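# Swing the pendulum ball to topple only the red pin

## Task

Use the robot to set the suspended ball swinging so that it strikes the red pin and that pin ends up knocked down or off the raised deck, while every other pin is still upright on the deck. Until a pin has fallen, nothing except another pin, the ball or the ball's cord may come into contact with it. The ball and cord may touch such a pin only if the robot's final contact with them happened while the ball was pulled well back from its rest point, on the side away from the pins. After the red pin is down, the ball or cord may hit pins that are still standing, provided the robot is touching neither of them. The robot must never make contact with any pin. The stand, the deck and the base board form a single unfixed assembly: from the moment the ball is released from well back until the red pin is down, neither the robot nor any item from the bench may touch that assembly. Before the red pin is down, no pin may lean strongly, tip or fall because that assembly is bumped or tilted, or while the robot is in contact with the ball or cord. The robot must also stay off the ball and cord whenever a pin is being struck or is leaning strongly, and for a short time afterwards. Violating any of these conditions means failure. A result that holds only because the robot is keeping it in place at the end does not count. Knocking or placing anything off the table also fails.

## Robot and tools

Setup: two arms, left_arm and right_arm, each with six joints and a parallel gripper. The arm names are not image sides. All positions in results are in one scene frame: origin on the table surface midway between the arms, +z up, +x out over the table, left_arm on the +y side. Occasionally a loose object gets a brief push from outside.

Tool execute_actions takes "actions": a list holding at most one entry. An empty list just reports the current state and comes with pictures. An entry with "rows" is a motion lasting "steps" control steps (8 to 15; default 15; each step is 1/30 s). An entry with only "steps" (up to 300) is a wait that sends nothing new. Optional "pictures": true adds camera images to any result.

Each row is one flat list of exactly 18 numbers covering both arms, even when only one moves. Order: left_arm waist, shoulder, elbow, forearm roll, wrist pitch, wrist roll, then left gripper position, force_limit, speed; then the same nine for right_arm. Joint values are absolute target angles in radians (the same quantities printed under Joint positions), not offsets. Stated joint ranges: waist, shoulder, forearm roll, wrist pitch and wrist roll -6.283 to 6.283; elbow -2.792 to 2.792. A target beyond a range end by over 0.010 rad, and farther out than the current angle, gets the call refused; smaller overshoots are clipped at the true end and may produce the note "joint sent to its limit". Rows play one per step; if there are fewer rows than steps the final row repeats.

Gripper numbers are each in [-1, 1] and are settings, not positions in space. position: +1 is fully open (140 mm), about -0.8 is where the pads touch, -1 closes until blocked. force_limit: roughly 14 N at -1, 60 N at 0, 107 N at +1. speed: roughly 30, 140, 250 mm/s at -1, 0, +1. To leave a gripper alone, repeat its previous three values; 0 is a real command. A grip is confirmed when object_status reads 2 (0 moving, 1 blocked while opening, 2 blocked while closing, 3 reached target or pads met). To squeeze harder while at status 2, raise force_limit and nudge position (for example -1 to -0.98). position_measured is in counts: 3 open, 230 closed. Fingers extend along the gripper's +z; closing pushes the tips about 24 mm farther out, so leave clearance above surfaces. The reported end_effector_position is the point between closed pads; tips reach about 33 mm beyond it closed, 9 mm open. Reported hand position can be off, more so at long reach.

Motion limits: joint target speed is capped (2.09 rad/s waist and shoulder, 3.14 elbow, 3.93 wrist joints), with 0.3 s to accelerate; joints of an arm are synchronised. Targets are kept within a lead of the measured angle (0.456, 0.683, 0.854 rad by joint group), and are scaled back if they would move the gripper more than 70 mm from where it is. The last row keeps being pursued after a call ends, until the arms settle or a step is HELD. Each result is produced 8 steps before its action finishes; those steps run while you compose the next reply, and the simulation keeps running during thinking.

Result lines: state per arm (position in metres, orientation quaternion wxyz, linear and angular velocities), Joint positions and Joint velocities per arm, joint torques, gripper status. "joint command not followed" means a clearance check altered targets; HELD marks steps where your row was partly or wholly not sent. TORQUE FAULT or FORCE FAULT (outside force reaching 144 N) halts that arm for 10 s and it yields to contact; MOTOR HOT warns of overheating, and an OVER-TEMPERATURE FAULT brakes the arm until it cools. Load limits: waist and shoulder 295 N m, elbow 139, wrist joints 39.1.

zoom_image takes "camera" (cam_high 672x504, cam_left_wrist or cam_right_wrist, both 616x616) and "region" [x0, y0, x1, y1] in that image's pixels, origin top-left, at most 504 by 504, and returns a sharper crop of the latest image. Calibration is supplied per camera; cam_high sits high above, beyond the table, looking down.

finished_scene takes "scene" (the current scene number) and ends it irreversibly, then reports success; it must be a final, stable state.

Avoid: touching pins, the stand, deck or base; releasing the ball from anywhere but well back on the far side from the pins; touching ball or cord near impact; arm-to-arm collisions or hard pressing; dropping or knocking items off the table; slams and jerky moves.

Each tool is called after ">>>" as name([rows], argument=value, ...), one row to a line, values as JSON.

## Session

>>> execute_actions(actions=[])

>>> zoom_image(camera="cam_high", region=[200, 180, 480, 440])

Scene clock: 0.00 s of 3800.00 s.
left_arm: end_effector_position=(+0.5958, +0.6838, +0.1117) position_measured=3 object_status=3 end_effector_quat_wxyz=(-0.574, +0.770, +0.137, +0.243) end_effector_velocity=(+0.000, +0.000, +0.001) end_effector_angular_velocity=(+0.001, +0.000, -0.000) | right_arm: end_effector_position=(+0.3843, -0.3235, +0.1638) position_measured=3 object_status=3 end_effector_quat_wxyz=(+0.127, +0.809, +0.485, -0.308) end_effector_velocity=(+0.000, -0.000, -0.000) end_effector_angular_velocity=(-0.001, +0.000, -0.001)
Joint positions: left_arm=[-0.602  0.624  1.946  1.259  1.503 -0.019] | right_arm=[ 0.617  0.426  1.7   -0.145  1.681  1.227]
Joint velocities: left_arm=[ 0.    -0.001 -0.     0.001  0.001  0.001] | right_arm=[-0.     0.001 -0.    -0.     0.     0.001]
Joint torques (N m, as the joint torque sensors report them, + toward a larger angle): no reading
camera_calibration (this result's frames):
cam_left_wrist: T_world_to_cam=[[0.360675, -0.250774, -0.898346, 0.0639634], [-0.922595, -0.237265, -0.304177, 0.744541], [-0.136866, 0.938519, -0.316938, -0.328349], [0, 0, 0, 1]] pos_world=[0.6189, 0.500856, 0.179867]
cam_right_wrist: T_world_to_cam=[[0.810302, -0.585733, -0.018106, -0.492135], [-0.283746, -0.419193, 0.862418, -0.160977], [-0.512737, -0.693681, -0.505872, 0.236997], [0, 0, 0, 1]] pos_world=[0.474618, -0.19134, 0.249809]

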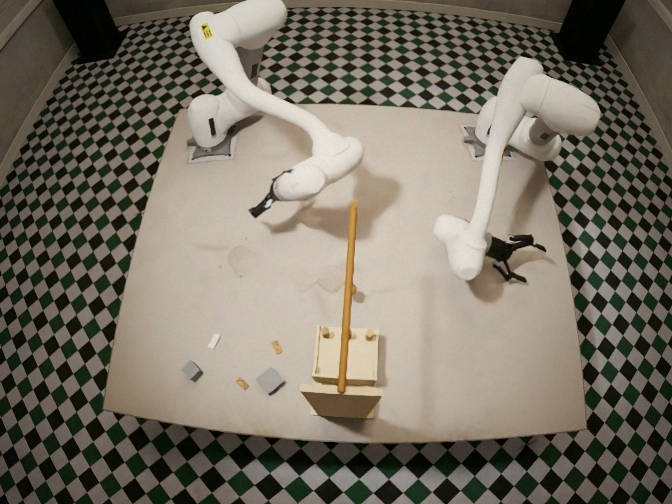

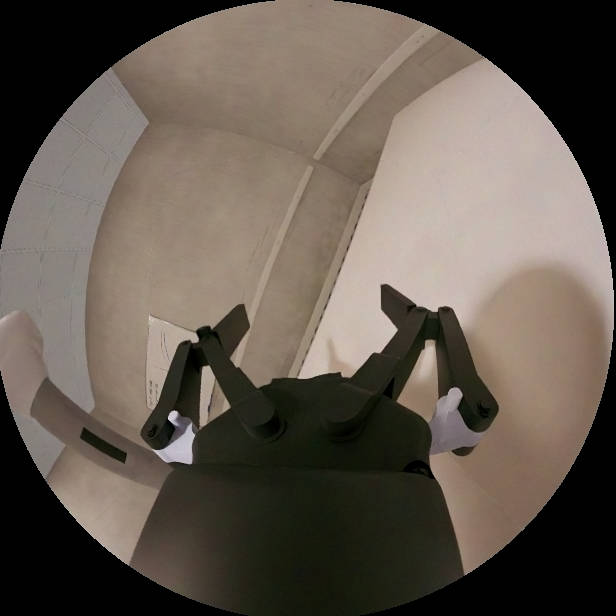

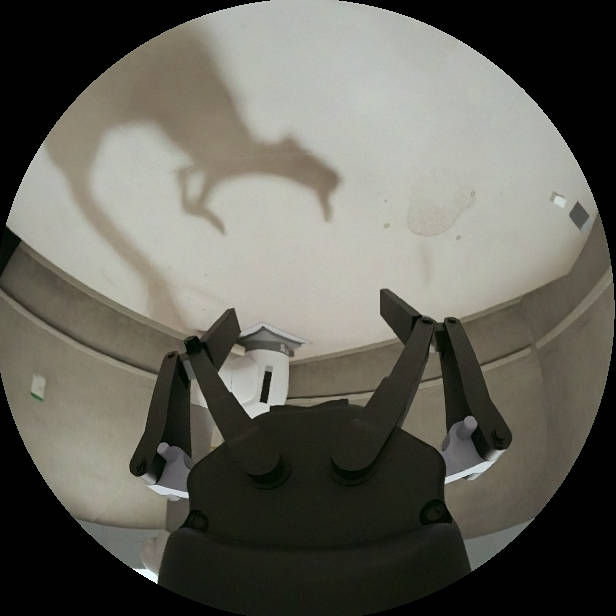

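Region (200, 180, 480, 440) of cam_high's 672x504 image, scaled by 1.800, with more detail than that image has; it fills the top 468 rows of this view, and the rest is white.

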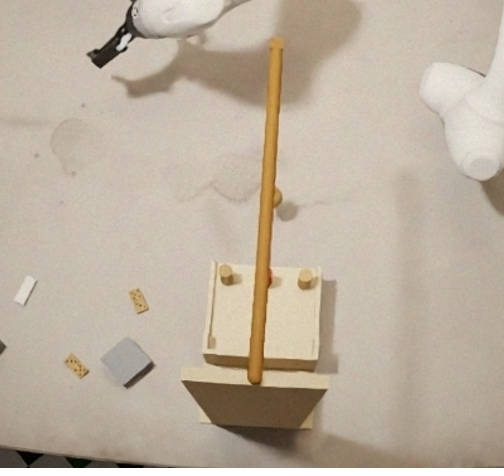

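Nearly the same layout. I'll go via the release pose, with the right arm swung out of the way.

>>> execute_actions([
  {"rows":[[-1.4,0.421,1.8876,1.3533,1.0008,-0.597,1,-0.8,0,0.1,0.426,1.7,-0.145,1.681,1.227,1,0,0]]},
])

>>> execute_actions([
  {"steps":50},
], pictures=true)

>>> execute_actions([
  {"rows":[[-1.0896,0.6806,1.6215,1.526,0.776,-0.538,1,-0.8,0,0.1,0.426,1.7,-0.145,1.681,1.227,1,0,0]]},
])

>>> execute_actions([
  {"steps":22},
], pictures=true)

Scene clock: 0.63 s of 3800.00 s.
left_arm: end_effector_position=(+0.6271, +0.5894, +0.1165) position_measured=3 object_status=3 end_effector_quat_wxyz=(-0.483, +0.797, +0.142, +0.334) end_effector_velocity=(+0.133, -0.597, +0.042) end_effector_angular_velocity=(-0.870, -0.798, -0.875) | right_arm: end_effector_position=(+0.4243, -0.3805, +0.1638) position_measured=3 object_status=3 end_effector_quat_wxyz=(+0.107, +0.839, +0.431, -0.315) end_effector_velocity=(+0.257, -0.423, -0.001) end_effector_angular_velocity=(-0.001, +0.001, -0.939)
Joint positions: left_arm=[-0.709  0.579  1.933  1.28   1.392 -0.147] | right_arm=[ 0.485  0.426  1.7   -0.145  1.681  1.227]
Joint velocities: left_arm=[-0.657 -0.244 -0.07   0.115 -0.601 -0.691] | right_arm=[-0.938  0.002 -0.    -0.    -0.     0.001]
Joint torques (N m, as the joint torque sensors report them, + toward a larger angle): left_arm=[  2.28 -80.83 -28.36   2.27   1.66   0.51] | right_arm=[  3.11 -88.01 -32.88   3.14   2.08   0.33]
Steps of this call (steps 1 to 12: nothing new was sent; steps 13 to 19: the first 7 steps of this action). Readings (joint positions | what the end effector reports):
13: left_arm=[-0.603 0.623 1.946 1.259 1.502 -0.019] | right_arm=[0.617 0.426 1.700 -0.145 1.681 1.227] | left_arm position_measured=3 object_status=3 | right_arm position_measured=3 object_status=3
14: left_arm=[-0.608 0.621 1.945 1.259 1.497 -0.027] | right_arm=[0.612 0.426 1.700 -0.145 1.681 1.227] | left_arm position_measured=3 object_status=3 | right_arm position_measured=3 object_status=3
16: left_arm=[-0.641 0.607 1.941 1.267 1.460 -0.069] | right_arm=[0.578 0.426 1.700 -0.145 1.681 1.227] | left_arm position_measured=3 object_status=3 | right_arm position_measured=3 object_status=3
19: the state above

Scene clock: 2.30 s of 3800.00 s.
left_arm: end_effector_position=(+0.4417, +0.0042, +0.1769) position_measured=3 object_status=3 end_effector_quat_wxyz=(+0.004, +0.865, +0.002, +0.501) end_effector_velocity=(+0.000, -0.000, +0.000) end_effector_angular_velocity=(+0.000, -0.000, -0.000) | right_arm: end_effector_position=(+0.4941, -0.5702, +0.1638) position_measured=3 object_status=3 end_effector_quat_wxyz=(+0.045, +0.906, +0.262, -0.330) end_effector_velocity=(-0.000, -0.000, -0.001) end_effector_angular_velocity=(+0.000, +0.001, -0.001)
Joint positions: left_arm=[-1.4    0.421  1.888  1.353  1.001 -0.597] | right_arm=[ 0.1    0.426  1.7   -0.145  1.681  1.227]
Joint velocities: left_arm=[-0. -0. -0.  0.  0.  0.] | right_arm=[-0.     0.001  0.     0.001  0.    -0.   ]
Joint torques (N m, as the joint torque sensors report them, + toward a larger angle): left_arm=[  0.6  -72.52 -36.05   2.11   1.11   0.25] | right_arm=[  0.22 -80.67 -34.59   3.17   2.13   0.24]
Kept back: nothing.
Steps of this call (steps 1 to 8: the last 8 steps of your previous action; steps 9 to 50: the robot went on to your last target). Readings (joint positions | what the end effector reports):
1: left_arm=[-0.732 0.571 1.931 1.283 1.372 -0.170] | right_arm=[0.453 0.426 1.700 -0.145 1.681 1.227] | left_arm position_measured=3 object_status=3 | right_arm position_measured=3 object_status=3
2: left_arm=[-0.754 0.563 1.928 1.287 1.353 -0.192] | right_arm=[0.422 0.426 1.700 -0.145 1.681 1.227] | left_arm position_measured=3 object_status=3 | right_arm position_measured=3 object_status=3
4: left_arm=[-0.799 0.549 1.924 1.294 1.318 -0.232] | right_arm=[0.358 0.426 1.700 -0.145 1.681 1.227] | left_arm position_measured=3 object_status=3 | right_arm position_measured=3 object_status=3
8: left_arm=[-0.889 0.525 1.917 1.305 1.257 -0.302] | right_arm=[0.231 0.426 1.700 -0.145 1.681 1.227] | left_arm position_measured=3 object_status=3 | right_arm position_measured=3 object_status=3
50: the state above
camera_calibration (this result's frames):
cam_left_wrist: T_world_to_cam=[[-0.0419866, -0.9884, -0.145952, 0.0555362], [-0.770655, 0.125009, -0.624871, 0.449025], [0.635868, 0.0862426, -0.766965, 0.0509655], [0, 0, 0, 1]] pos_world=[0.315968, -0.00563536, 0.327777]
cam_right_wrist: T_world_to_cam=[[0.41473, -0.909771, -0.0177704, -0.715026], [-0.453457, -0.223566, 0.862783, -0.037884], [-0.788908, -0.349764, -0.505262, 0.454557], [0, 0, 0, 1]] pos_world=[0.637968, -0.499992, 0.24965]

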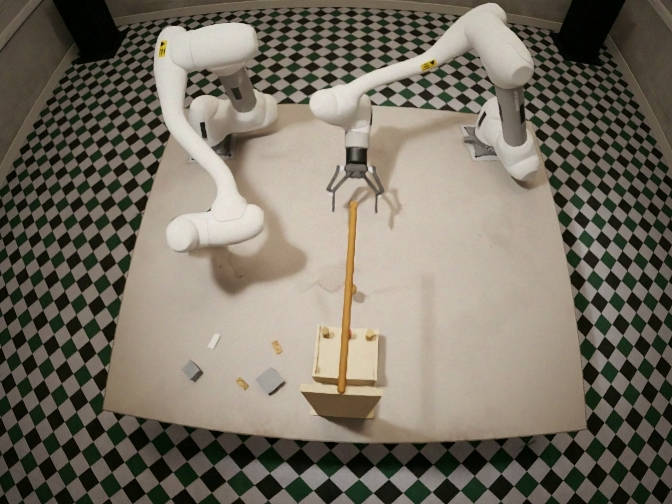

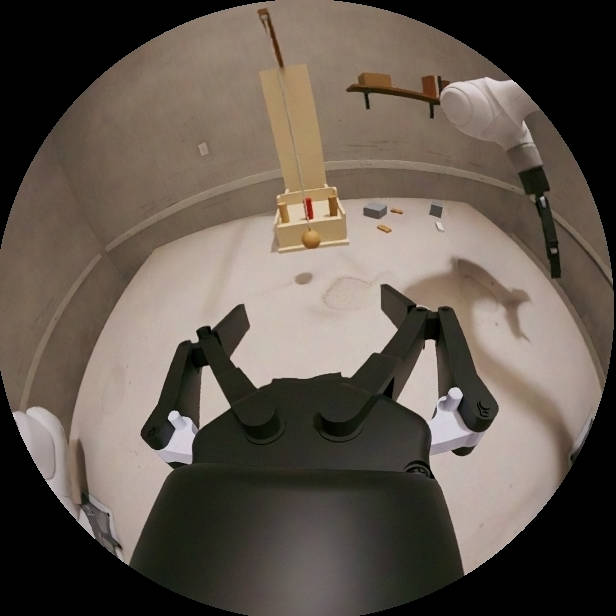

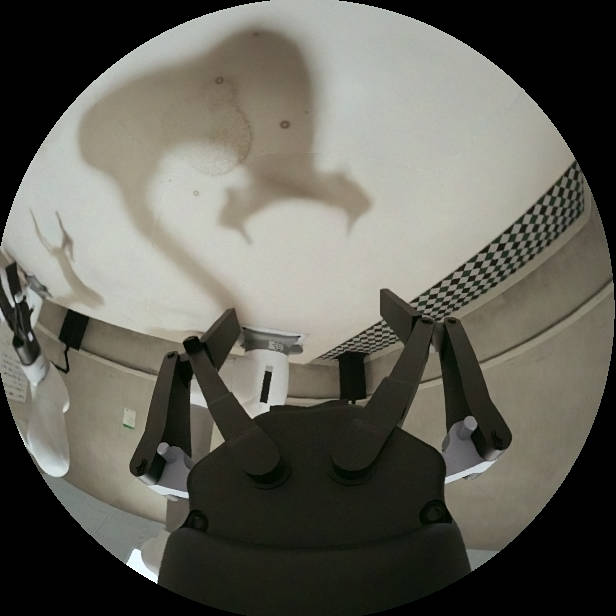

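Scene clock: 2.53 s of 3800.00 s.
left_arm: end_effector_position=(+0.5300, -0.0127, +0.1524) position_measured=3 object_status=3 end_effector_quat_wxyz=(+0.004, +0.865, +0.003, +0.501) end_effector_velocity=(+0.561, -0.055, -0.168) end_effector_angular_velocity=(+0.014, +0.002, +0.005) | right_arm: end_effector_position=(+0.4941, -0.5702, +0.1638) position_measured=3 object_status=3 end_effector_quat_wxyz=(+0.045, +0.906, +0.262, -0.330) end_effector_velocity=(-0.000, -0.000, +0.000) end_effector_angular_velocity=(+0.000, +0.000, +0.001)
Joint positions: left_arm=[-1.29   0.513  1.793  1.414  0.921 -0.576] | right_arm=[ 0.1    0.426  1.7   -0.145  1.681  1.227]
Joint velocities: left_arm=[ 0.676  0.567 -0.579  0.375 -0.485  0.129] | right_arm=[ 0.    -0.     0.    -0.     0.    -0.001]
Joint torques (N m, as the joint torque sensors report them, + toward a larger angle): left_arm=[  5.79 -81.33 -33.47   1.41   0.6    0.31] | right_arm=[  0.24 -80.57 -33.92   3.11   1.97   0.2 ]
Steps of this call (steps 1 to 7: the first 7 steps of this action). Readings (joint positions | what the end effector reports):
1: left_arm=[-1.400 0.421 1.887 1.353 1.000 -0.597] | right_arm=[0.100 0.426 1.700 -0.145 1.681 1.227] | left_arm position_measured=3 object_status=3 | right_arm position_measured=3 object_status=3
2: left_arm=[-1.395 0.425 1.883 1.356 0.996 -0.596] | right_arm=[0.100 0.426 1.700 -0.145 1.681 1.227] | left_arm position_measured=3 object_status=3 | right_arm position_measured=3 object_status=3
4: left_arm=[-1.361 0.453 1.854 1.375 0.972 -0.590] | right_arm=[0.100 0.426 1.700 -0.145 1.681 1.227] | left_arm position_measured=3 object_status=3 | right_arm position_measured=3 object_status=3
7: the state above

Scene clock: 3.27 s of 3800.00 s.
left_arm: end_effector_position=(+0.7017, -0.0030, +0.0947) position_measured=3 object_status=3 end_effector_quat_wxyz=(-0.000, +0.866, -0.000, +0.500) end_effector_velocity=(+0.000, +0.000, +0.001) end_effector_angular_velocity=(-0.000, -0.000, +0.001) | right_arm: end_effector_position=(+0.4941, -0.5702, +0.1638) position_measured=3 object_status=3 end_effector_quat_wxyz=(+0.045, +0.906, +0.262, -0.330) end_effector_velocity=(+0.000, -0.000, -0.000) end_effector_angular_velocity=(-0.001, +0.000, -0.001)
Joint positions: left_arm=[-1.09   0.681  1.622  1.526  0.776 -0.538] | right_arm=[ 0.1    0.426  1.7   -0.145  1.681  1.227]
Joint velocities: left_arm=[ 0.    -0.    -0.    -0.001  0.001  0.   ] | right_arm=[-0.001  0.    -0.    -0.     0.     0.   ]
Joint torques (N m, as the joint torque sensors report them, + toward a larger angle): left_arm=[ -0.21 -96.34 -36.86   1.51   0.99   0.03] | right_arm=[  0.39 -80.91 -33.84   3.16   2.19   0.2 ]
Kept back: nothing.
Steps of this call (steps 1 to 8: the last 8 steps of your previous action; steps 9 to 22: the robot went on to your last target). Readings (joint positions | what the end effector reports):
1: left_arm=[-1.267 0.532 1.773 1.427 0.904 -0.572] | right_arm=[0.100 0.426 1.700 -0.145 1.681 1.227] | left_arm position_measured=3 object_status=3 | right_arm position_measured=3 object_status=3
2: left_arm=[-1.245 0.551 1.754 1.440 0.888 -0.567] | right_arm=[0.100 0.426 1.700 -0.145 1.681 1.227] | left_arm position_measured=3 object_status=3 | right_arm position_measured=3 object_status=3
4: left_arm=[-1.200 0.588 1.716 1.465 0.856 -0.559] | right_arm=[0.100 0.426 1.700 -0.145 1.681 1.227] | left_arm position_measured=3 object_status=3 | right_arm position_measured=3 object_status=3
8: left_arm=[-1.113 0.661 1.642 1.513 0.793 -0.543] | right_arm=[0.100 0.426 1.700 -0.145 1.681 1.227] | left_arm position_measured=3 object_status=3 | right_arm position_measured=3 object_status=3
22: the state above
camera_calibration (this result's frames):
cam_left_wrist: T_world_to_cam=[[-0.04247, -0.986978, -0.155148, 0.0486264], [-0.772482, 0.13092, -0.621395, 0.599904], [0.633615, 0.0934582, -0.767983, -0.175131], [0, 0, 0, 1]] pos_world=[0.576446, -0.0141788, 0.245823]
cam_right_wrist: T_world_to_cam=[[0.414708, -0.90978, -0.0178068, -0.715], [-0.453463, -0.22359, 0.862774, -0.0378935], [-0.788916, -0.349724, -0.505276, 0.454589], [0, 0, 0, 1]] pos_world=[0.637965, -0.499985, 0.249655]

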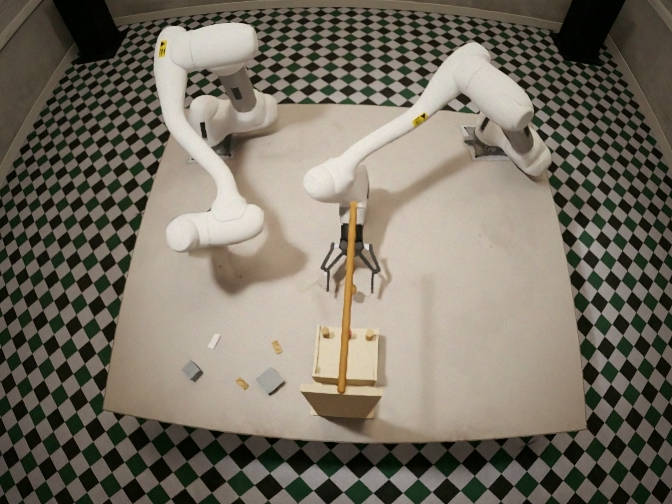

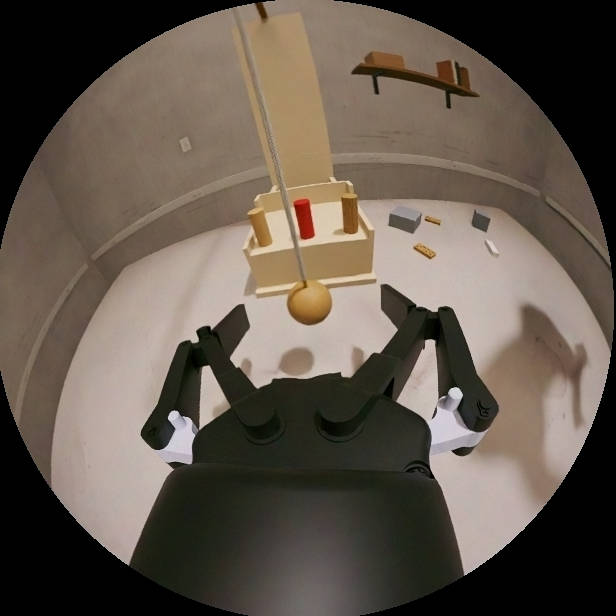

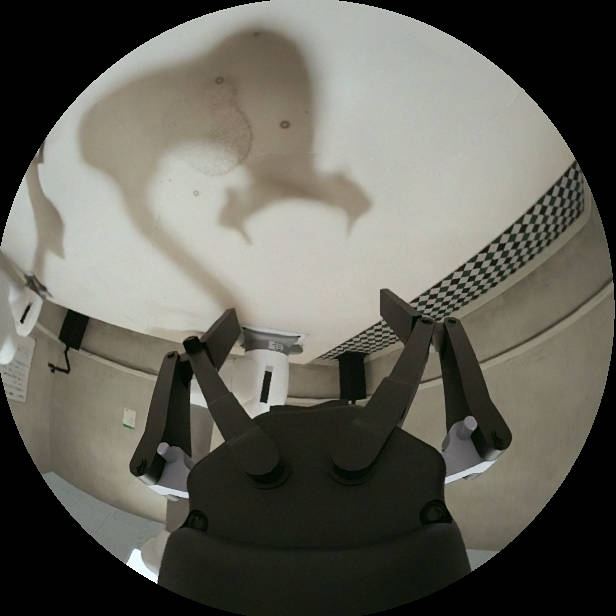

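>>> execute_actions([
  {"rows":[[-1.087,0.6706,1.6215,1.526,0.776,-0.538,-1,-0.8,0,0.1,0.426,1.7,-0.145,1.681,1.227,1,0,0]]},
])

>>> execute_actions([
  {"steps":23},
])

>>> execute_actions([
  {"rows":[[-1.393,0.408,1.8876,1.3533,1.0008,-0.597,-1,-0.8,0,0.1,0.426,1.7,-0.145,1.681,1.227,1,0,0]]},
])

>>> execute_actions([
  {"steps":50},
], pictures=true)

Scene clock: 4.03 s of 3800.00 s.
left_arm: end_effector_position=(+0.7036, -0.0015, +0.1050) position_measured=46 object_status=0 end_effector_quat_wxyz=(+0.003, +0.864, +0.003, +0.503) end_effector_velocity=(+0.000, +0.001, +0.000) end_effector_angular_velocity=(+0.001, -0.001, +0.001) | right_arm: end_effector_position=(+0.4941, -0.5702, +0.1638) position_measured=3 object_status=3 end_effector_quat_wxyz=(+0.045, +0.906, +0.262, -0.330) end_effector_velocity=(+0.000, -0.000, +0.000) end_effector_angular_velocity=(+0.001, -0.001, +0.001)
Joint positions: left_arm=[-1.087  0.67   1.621  1.526  0.776 -0.538] | right_arm=[ 0.1    0.426  1.7   -0.145  1.681  1.227]
Joint velocities: left_arm=[ 0.001  0.    -0.     0.     0.001  0.001] | right_arm=[-0.001 -0.001  0.     0.    -0.    -0.002]
Joint torques (N m, as the joint torque sensors report them, + toward a larger angle): left_arm=[  1.86 -99.18 -40.13   1.49   1.13   0.28] | right_arm=[ -0.58 -81.16 -34.05   3.16   2.08   0.26]
Steps of this call (steps 1 to 15: the robot went on to your last target; step 16: nothing new was sent; steps 17 to 23: the first 7 steps of this action). Readings (joint positions | what the end effector reports):
17: left_arm=[-1.090 0.680 1.621 1.526 0.776 -0.538] | right_arm=[0.100 0.426 1.700 -0.145 1.681 1.227] | left_arm position_measured=3 object_status=0 | right_arm position_measured=3 object_status=3
18: left_arm=[-1.089 0.676 1.622 1.526 0.776 -0.538] | right_arm=[0.100 0.426 1.700 -0.145 1.681 1.227] | left_arm position_measured=8 object_status=0 | right_arm position_measured=3 object_status=3
20: left_arm=[-1.087 0.670 1.621 1.526 0.776 -0.538] | right_arm=[0.100 0.426 1.700 -0.145 1.681 1.227] | left_arm position_measured=23 object_status=0 | right_arm position_measured=3 object_status=3
23: the state above

Scene clock: 4.80 s of 3800.00 s.
left_arm: end_effector_position=(+0.7037, -0.0013, +0.1045) position_measured=168 object_status=2 end_effector_quat_wxyz=(+0.003, +0.865, +0.003, +0.503) end_effector_velocity=(+0.000, +0.000, +0.000) end_effector_angular_velocity=(-0.003, -0.000, +0.003) | right_arm: end_effector_position=(+0.4941, -0.5702, +0.1638) position_measured=3 object_status=3 end_effector_quat_wxyz=(+0.045, +0.906, +0.262, -0.330) end_effector_velocity=(+0.000, +0.000, +0.000) end_effector_angular_velocity=(+0.000, -0.001, +0.002)
Joint positions: left_arm=[-1.087  0.671  1.622  1.526  0.776 -0.538] | right_arm=[ 0.1    0.426  1.7   -0.145  1.681  1.227]
Joint velocities: left_arm=[-0.    -0.    -0.    -0.001  0.001 -0.003] | right_arm=[ 0.001 -0.    -0.    -0.001 -0.    -0.001]
Joint torques (N m, as the joint torque sensors report them, + toward a larger angle): left_arm=[ -1.21 -95.63 -36.49   1.32   0.85  -0.08] | right_arm=[  0.28 -81.2  -34.02   3.23   2.04   0.14]
Kept back: nothing.
Steps of this call (steps 1 to 8: the last 8 steps of your previous action; steps 9 to 15: the robot went on to your last target; steps 16 to 23: nothing new was sent). Readings (joint positions | what the end effector reports):
1: left_arm=[-1.087 0.670 1.621 1.526 0.776 -0.538] | right_arm=[0.100 0.426 1.700 -0.145 1.681 1.227] | left_arm position_measured=53 object_status=0 | right_arm position_measured=3 object_status=3
2: left_arm=[-1.087 0.670 1.621 1.526 0.776 -0.538] | right_arm=[0.100 0.426 1.700 -0.145 1.681 1.227] | left_arm position_measured=61 object_status=0 | right_arm position_measured=3 object_status=3
4: left_arm=[-1.087 0.670 1.621 1.526 0.776 -0.538] | right_arm=[0.100 0.426 1.700 -0.145 1.681 1.227] | left_arm position_measured=76 object_status=0 | right_arm position_measured=3 object_status=3
8: left_arm=[-1.087 0.671 1.621 1.526 0.776 -0.538] | right_arm=[0.100 0.426 1.700 -0.145 1.681 1.227] | left_arm position_measured=106 object_status=0 | right_arm position_measured=3 object_status=3
23: the state above
All arms were judged still, so your last target was given up. Only a new action makes them travel on or press farther. Fingers that are still opening or closing keep moving.

Scene clock: 5.03 s of 3800.00 s.
left_arm: end_effector_position=(+0.6112, -0.0119, +0.1369) position_measured=168 object_status=2 end_effector_quat_wxyz=(+0.006, +0.864, +0.006, +0.503) end_effector_velocity=(-0.567, -0.022, +0.192) end_effector_angular_velocity=(-0.039, -0.007, +0.002) | right_arm: end_effector_position=(+0.4941, -0.5702, +0.1638) position_measured=3 object_status=3 end_effector_quat_wxyz=(+0.045, +0.906, +0.262, -0.330) end_effector_velocity=(+0.000, +0.000, +0.000) end_effector_angular_velocity=(+0.000, -0.001, +0.001)
Joint positions: left_arm=[-1.193  0.58   1.714  1.466  0.854 -0.558] | right_arm=[ 0.1    0.426  1.7   -0.145  1.681  1.227]
Joint velocities: left_arm=[-0.658 -0.564  0.569 -0.366  0.479 -0.123] | right_arm=[ 0. -0. -0.  0. -0. -0.]
Joint torques (N m, as the joint torque sensors report them, + toward a larger angle): left_arm=[  1.22 -91.58 -37.18   1.84   0.9    0.89] | right_arm=[  0.41 -81.45 -34.54   3.19   1.99   0.25]
Steps of this call (steps 1 to 7: the first 7 steps of this action). Readings (joint positions | what the end effector reports):
1: left_arm=[-1.087 0.670 1.622 1.526 0.776 -0.538] | right_arm=[0.100 0.426 1.700 -0.145 1.681 1.227] | left_arm position_measured=168 object_status=2 | right_arm position_measured=3 object_status=3
2: left_arm=[-1.092 0.666 1.627 1.522 0.780 -0.539] | right_arm=[0.100 0.426 1.700 -0.145 1.681 1.227] | left_arm position_measured=168 object_status=2 | right_arm position_measured=3 object_status=3
4: left_arm=[-1.125 0.638 1.656 1.504 0.804 -0.546] | right_arm=[0.100 0.426 1.700 -0.145 1.681 1.227] | left_arm position_measured=168 object_status=2 | right_arm position_measured=3 object_status=3
7: the state above

Scene clock: 6.70 s of 3800.00 s.
left_arm: end_effector_position=(+0.4459, +0.0083, +0.1868) position_measured=168 object_status=2 end_effector_quat_wxyz=(+0.008, +0.864, +0.008, +0.503) end_effector_velocity=(-0.000, +0.000, -0.001) end_effector_angular_velocity=(+0.001, +0.001, +0.001) | right_arm: end_effector_position=(+0.4941, -0.5702, +0.1638) position_measured=3 object_status=3 end_effector_quat_wxyz=(+0.045, +0.906, +0.262, -0.330) end_effector_velocity=(-0.000, -0.000, +0.000) end_effector_angular_velocity=(+0.001, +0.000, +0.001)
Joint positions: left_arm=[-1.393  0.408  1.888  1.353  1.001 -0.597] | right_arm=[ 0.1    0.426  1.7   -0.145  1.681  1.227]
Joint velocities: left_arm=[ 0.     0.     0.    -0.001  0.     0.   ] | right_arm=[-0.    -0.     0.     0.    -0.    -0.002]
Joint torques (N m, as the joint torque sensors report them, + toward a larger angle): left_arm=[  0.9  -73.41 -36.29   2.16   1.07   0.16] | right_arm=[  0.34 -80.71 -34.     3.25   1.98   0.32]
Kept back: nothing.
Steps of this call (steps 1 to 8: the last 8 steps of your previous action; steps 9 to 30: the robot went on to your last target; steps 31 to 50: nothing new was sent). Readings (joint positions | what the end effector reports):
1: left_arm=[-1.215 0.561 1.733 1.453 0.870 -0.563] | right_arm=[0.100 0.426 1.700 -0.145 1.681 1.227] | left_arm position_measured=168 object_status=2 | right_arm position_measured=3 object_status=3
2: left_arm=[-1.238 0.541 1.753 1.441 0.887 -0.567] | right_arm=[0.100 0.426 1.700 -0.145 1.681 1.227] | left_arm position_measured=168 object_status=2 | right_arm position_measured=3 object_status=3
4: left_arm=[-1.283 0.502 1.792 1.415 0.920 -0.576] | right_arm=[0.100 0.426 1.700 -0.145 1.681 1.227] | left_arm position_measured=168 object_status=2 | right_arm position_measured=3 object_status=3
8: left_arm=[-1.373 0.426 1.870 1.365 0.986 -0.593] | right_arm=[0.100 0.426 1.700 -0.145 1.681 1.227] | left_arm position_measured=168 object_status=2 | right_arm position_measured=3 object_status=3
50: the state above
All arms were judged still, so your last target was given up. Only a new action makes them travel on or press farther. Fingers that are still opening or closing keep moving.
camera_calibration (this result's frames):
cam_left_wrist: T_world_to_cam=[[-0.0344759, -0.990397, -0.133887, 0.0556104], [-0.768906, 0.111865, -0.6295, 0.45813], [0.638432, 0.0812439, -0.765378, 0.054103], [0, 0, 0, 1]] pos_world=[0.319635, -0.000567786, 0.337247]
cam_right_wrist: T_world_to_cam=[[0.414707, -0.90978, -0.0178115, -0.714996], [-0.453446, -0.223587, 0.862784, -0.0379023], [-0.788926, -0.349726, -0.505259, 0.454578], [0, 0, 0, 1]] pos_world=[0.637956, -0.499986, 0.249646]

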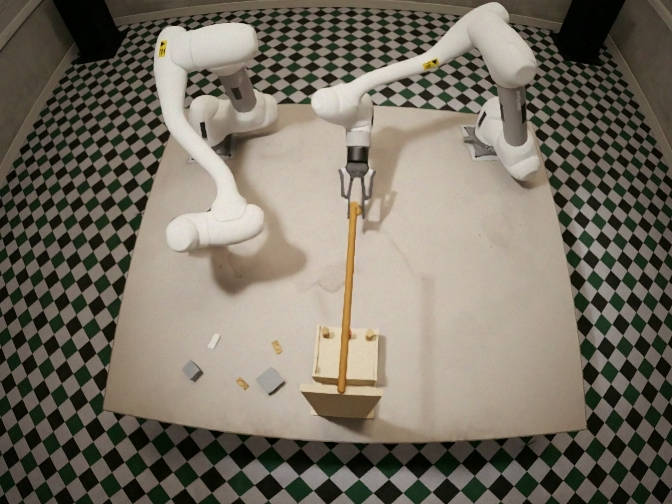

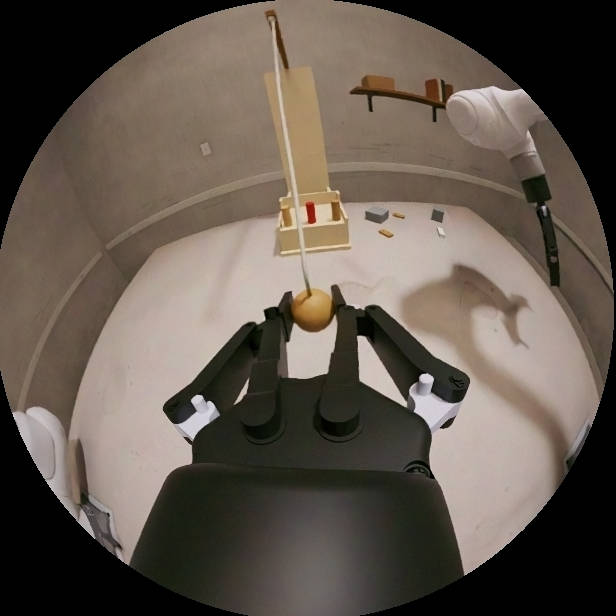

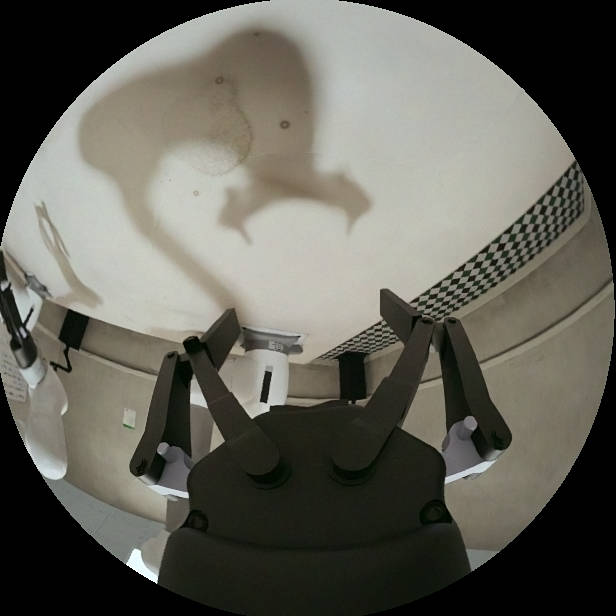

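>>> execute_actions([
  {"rows":[[-1.393,0.408,1.8876,1.3533,1.0008,-0.597,1,-0.8,1,0.1,0.426,1.7,-0.145,1.681,1.227,1,0,0]],"steps":10},
])

>>> execute_actions([
  {"rows":[[-1.55,0.35,1.97,1.3,1.1,-0.65,1,-0.8,1,0.1,0.426,1.7,-0.145,1.681,1.227,1,0,0]]},
])

>>> execute_actions([
  {"steps":90},
], pictures=true)

Scene clock: 7.10 s of 3800.00 s.
left_arm: end_effector_position=(+0.4459, +0.0083, +0.1868) position_measured=168 object_status=0 end_effector_quat_wxyz=(+0.008, +0.864, +0.008, +0.503) end_effector_velocity=(-0.000, -0.001, +0.000) end_effector_angular_velocity=(+0.000, -0.000, -0.002) | right_arm: end_effector_position=(+0.4941, -0.5702, +0.1638) position_measured=3 object_status=3 end_effector_quat_wxyz=(+0.045, +0.906, +0.262, -0.330) end_effector_velocity=(+0.000, -0.000, -0.000) end_effector_angular_velocity=(+0.000, +0.001, -0.001)
Joint positions: left_arm=[-1.393  0.408  1.888  1.353  1.001 -0.597] | right_arm=[ 0.1    0.426  1.7   -0.145  1.681  1.227]
Joint velocities: left_arm=[-0.     0.    -0.     0.001 -0.001  0.001] | right_arm=[-0.001  0.001  0.     0.    -0.    -0.   ]
Joint torques (N m, as the joint torque sensors report them, + toward a larger angle): left_arm=[  0.16 -71.44 -36.19   2.18   0.98   0.02] | right_arm=[ -0.14 -80.6  -33.82   3.23   1.95   0.2 ]
Steps of this call (steps 1 to 10: nothing new was sent; steps 11 to 12: the first 2 steps of this action). Readings (joint positions | what the end effector reports):
11: left_arm=[-1.393 0.408 1.888 1.353 1.001 -0.597] | right_arm=[0.100 0.426 1.700 -0.145 1.681 1.227] | left_arm position_measured=168 object_status=0 | right_arm position_measured=3 object_status=3
12: the state above

Scene clock: 7.60 s of 3800.00 s.
left_arm: end_effector_position=(+0.3645, +0.0103, +0.1917) position_measured=3 object_status=0 end_effector_quat_wxyz=(+0.010, +0.862, -0.001, +0.507) end_effector_velocity=(-0.447, +0.042, +0.033) end_effector_angular_velocity=(+0.028, -0.060, -0.113) | right_arm: end_effector_position=(+0.4941, -0.5702, +0.1638) position_measured=3 object_status=3 end_effector_quat_wxyz=(+0.045, +0.906, +0.262, -0.330) end_effector_velocity=(-0.000, +0.000, +0.000) end_effector_angular_velocity=(-0.000, -0.000, +0.000)
Joint positions: left_arm=[-1.513  0.364  1.951  1.313  1.077 -0.637] | right_arm=[ 0.1    0.426  1.7   -0.145  1.681  1.227]
Joint velocities: left_arm=[-0.683 -0.256  0.355 -0.231  0.427 -0.227] | right_arm=[ 0.001 -0.     0.     0.     0.     0.001]
Joint torques (N m, as the joint torque sensors report them, + toward a larger angle): left_arm=[ 15.96 -65.87 -37.02   1.9    1.75   0.01] | right_arm=[ -0.33 -80.81 -34.34   3.12   2.02   0.25]
Steps of this call (steps 1 to 8: the last 8 steps of your previous action; steps 9 to 15: the first 7 steps of this action). Readings (joint positions | what the end effector reports):
9: left_arm=[-1.393 0.408 1.888 1.353 1.001 -0.597] | right_arm=[0.100 0.426 1.700 -0.145 1.681 1.227] | left_arm position_measured=46 object_status=0 | right_arm position_measured=3 object_status=3
10: left_arm=[-1.399 0.406 1.891 1.351 1.005 -0.599] | right_arm=[0.100 0.426 1.700 -0.145 1.681 1.227] | left_arm position_measured=33 object_status=0 | right_arm position_measured=3 object_status=3
12: left_arm=[-1.432 0.394 1.908 1.340 1.026 -0.610] | right_arm=[0.100 0.426 1.700 -0.145 1.681 1.227] | left_arm position_measured=6 object_status=0 | right_arm position_measured=3 object_status=3
15: the state above

Scene clock: 10.60 s of 3800.00 s.
left_arm: end_effector_position=(+0.3408, +0.0135, +0.1934) position_measured=3 object_status=3 end_effector_quat_wxyz=(+0.011, +0.861, -0.004, +0.508) end_effector_velocity=(-0.000, -0.000, -0.000) end_effector_angular_velocity=(-0.002, +0.001, +0.001) | right_arm: end_effector_position=(+0.4941, -0.5702, +0.1638) position_measured=3 object_status=3 end_effector_quat_wxyz=(+0.045, +0.906, +0.262, -0.330) end_effector_velocity=(-0.001, +0.001, +0.000) end_effector_angular_velocity=(+0.001, +0.000, +0.003)
Joint positions: left_arm=[-1.55  0.35  1.97  1.3   1.1  -0.65] | right_arm=[ 0.1    0.426  1.7   -0.145  1.681  1.227]
Joint velocities: left_arm=[-0.    -0.     0.    -0.    -0.    -0.002] | right_arm=[ 0.002 -0.001  0.001  0.    -0.    -0.001]
Joint torques (N m, as the joint torque sensors report them, + toward a larger angle): left_arm=[  0.69 -66.14 -35.92   2.49   1.21   0.32] | right_arm=[  0.05 -80.57 -33.93   3.25   2.11   0.11]
Kept back: nothing.
Steps of this call (steps 1 to 8: the last 8 steps of your previous action; steps 9 to 30: the robot went on to your last target; steps 31 to 90: nothing new was sent). Readings (joint positions | what the end effector reports):
1: left_arm=[-1.533 0.357 1.961 1.306 1.089 -0.644] | right_arm=[0.100 0.426 1.700 -0.145 1.681 1.227] | left_arm position_measured=3 object_status=0 | right_arm position_measured=3 object_status=3
2: left_arm=[-1.545 0.352 1.967 1.302 1.097 -0.648] | right_arm=[0.100 0.426 1.700 -0.145 1.681 1.227] | left_arm position_measured=3 object_status=0 | right_arm position_measured=3 object_status=3
4: left_arm=[-1.550 0.350 1.970 1.300 1.100 -0.650] | right_arm=[0.100 0.426 1.700 -0.145 1.681 1.227] | left_arm position_measured=3 object_status=3 | right_arm position_measured=3 object_status=3
8: left_arm=[-1.550 0.350 1.970 1.300 1.100 -0.650] | right_arm=[0.100 0.426 1.700 -0.145 1.681 1.227] | left_arm position_measured=3 object_status=3 | right_arm position_measured=3 object_status=3
90: the state above
All arms were judged still, so your last target was given up. Only a new action makes them travel on or press farther. Fingers that are still opening or closing keep moving.
camera_calibration (this result's frames):
cam_left_wrist: T_world_to_cam=[[-0.0565831, -0.988361, -0.141211, 0.0669903], [-0.758404, 0.134536, -0.637749, 0.378636], [0.649324, 0.0710095, -0.757189, 0.120648], [0, 0, 0, 1]] pos_world=[0.21261, 0.00670312, 0.342288]
cam_right_wrist: T_world_to_cam=[[0.414707, -0.90978, -0.0178118, -0.714996], [-0.453446, -0.223587, 0.862784, -0.0379023], [-0.788926, -0.349726, -0.50526, 0.454578], [0, 0, 0, 1]] pos_world=[0.637956, -0.499986, 0.249646]

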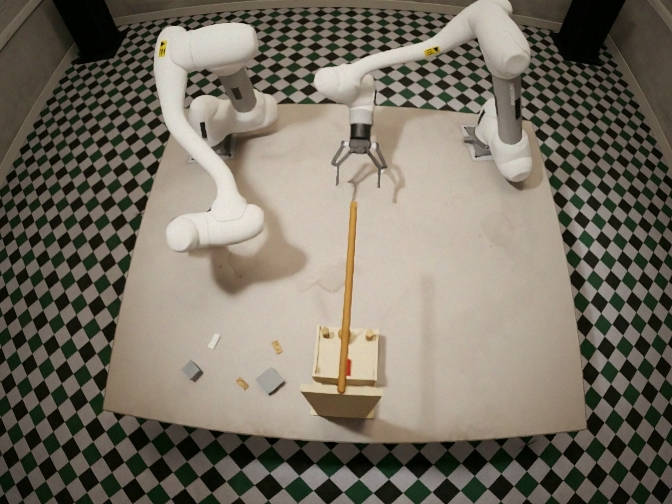

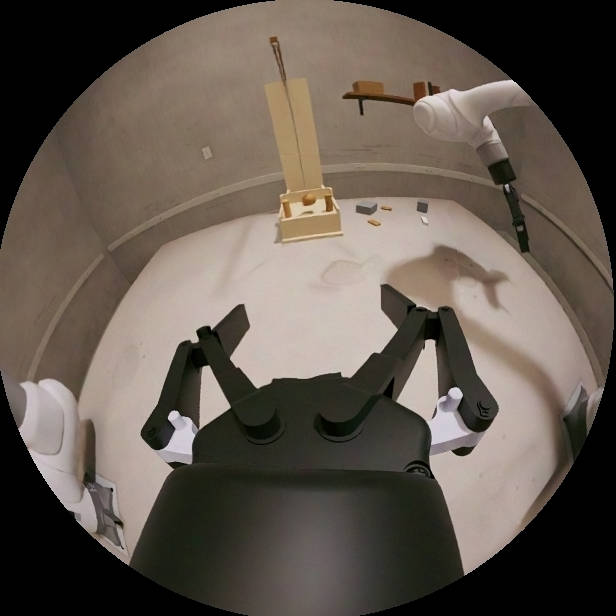

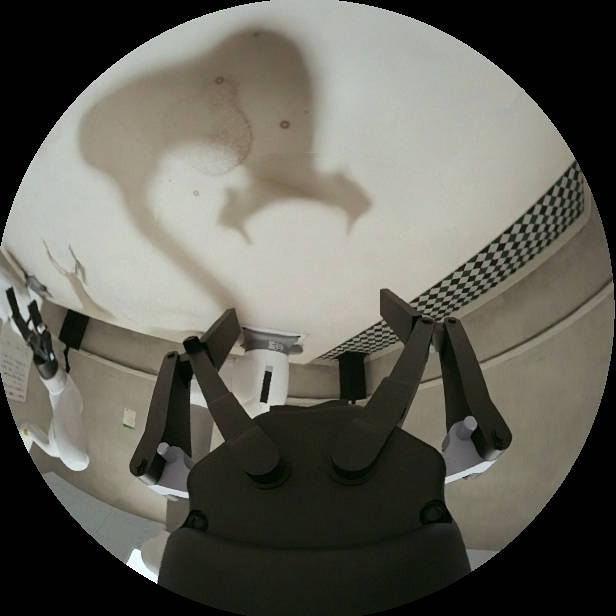

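>>> finished_scene(scene=2)

The scene is finished: the task was done.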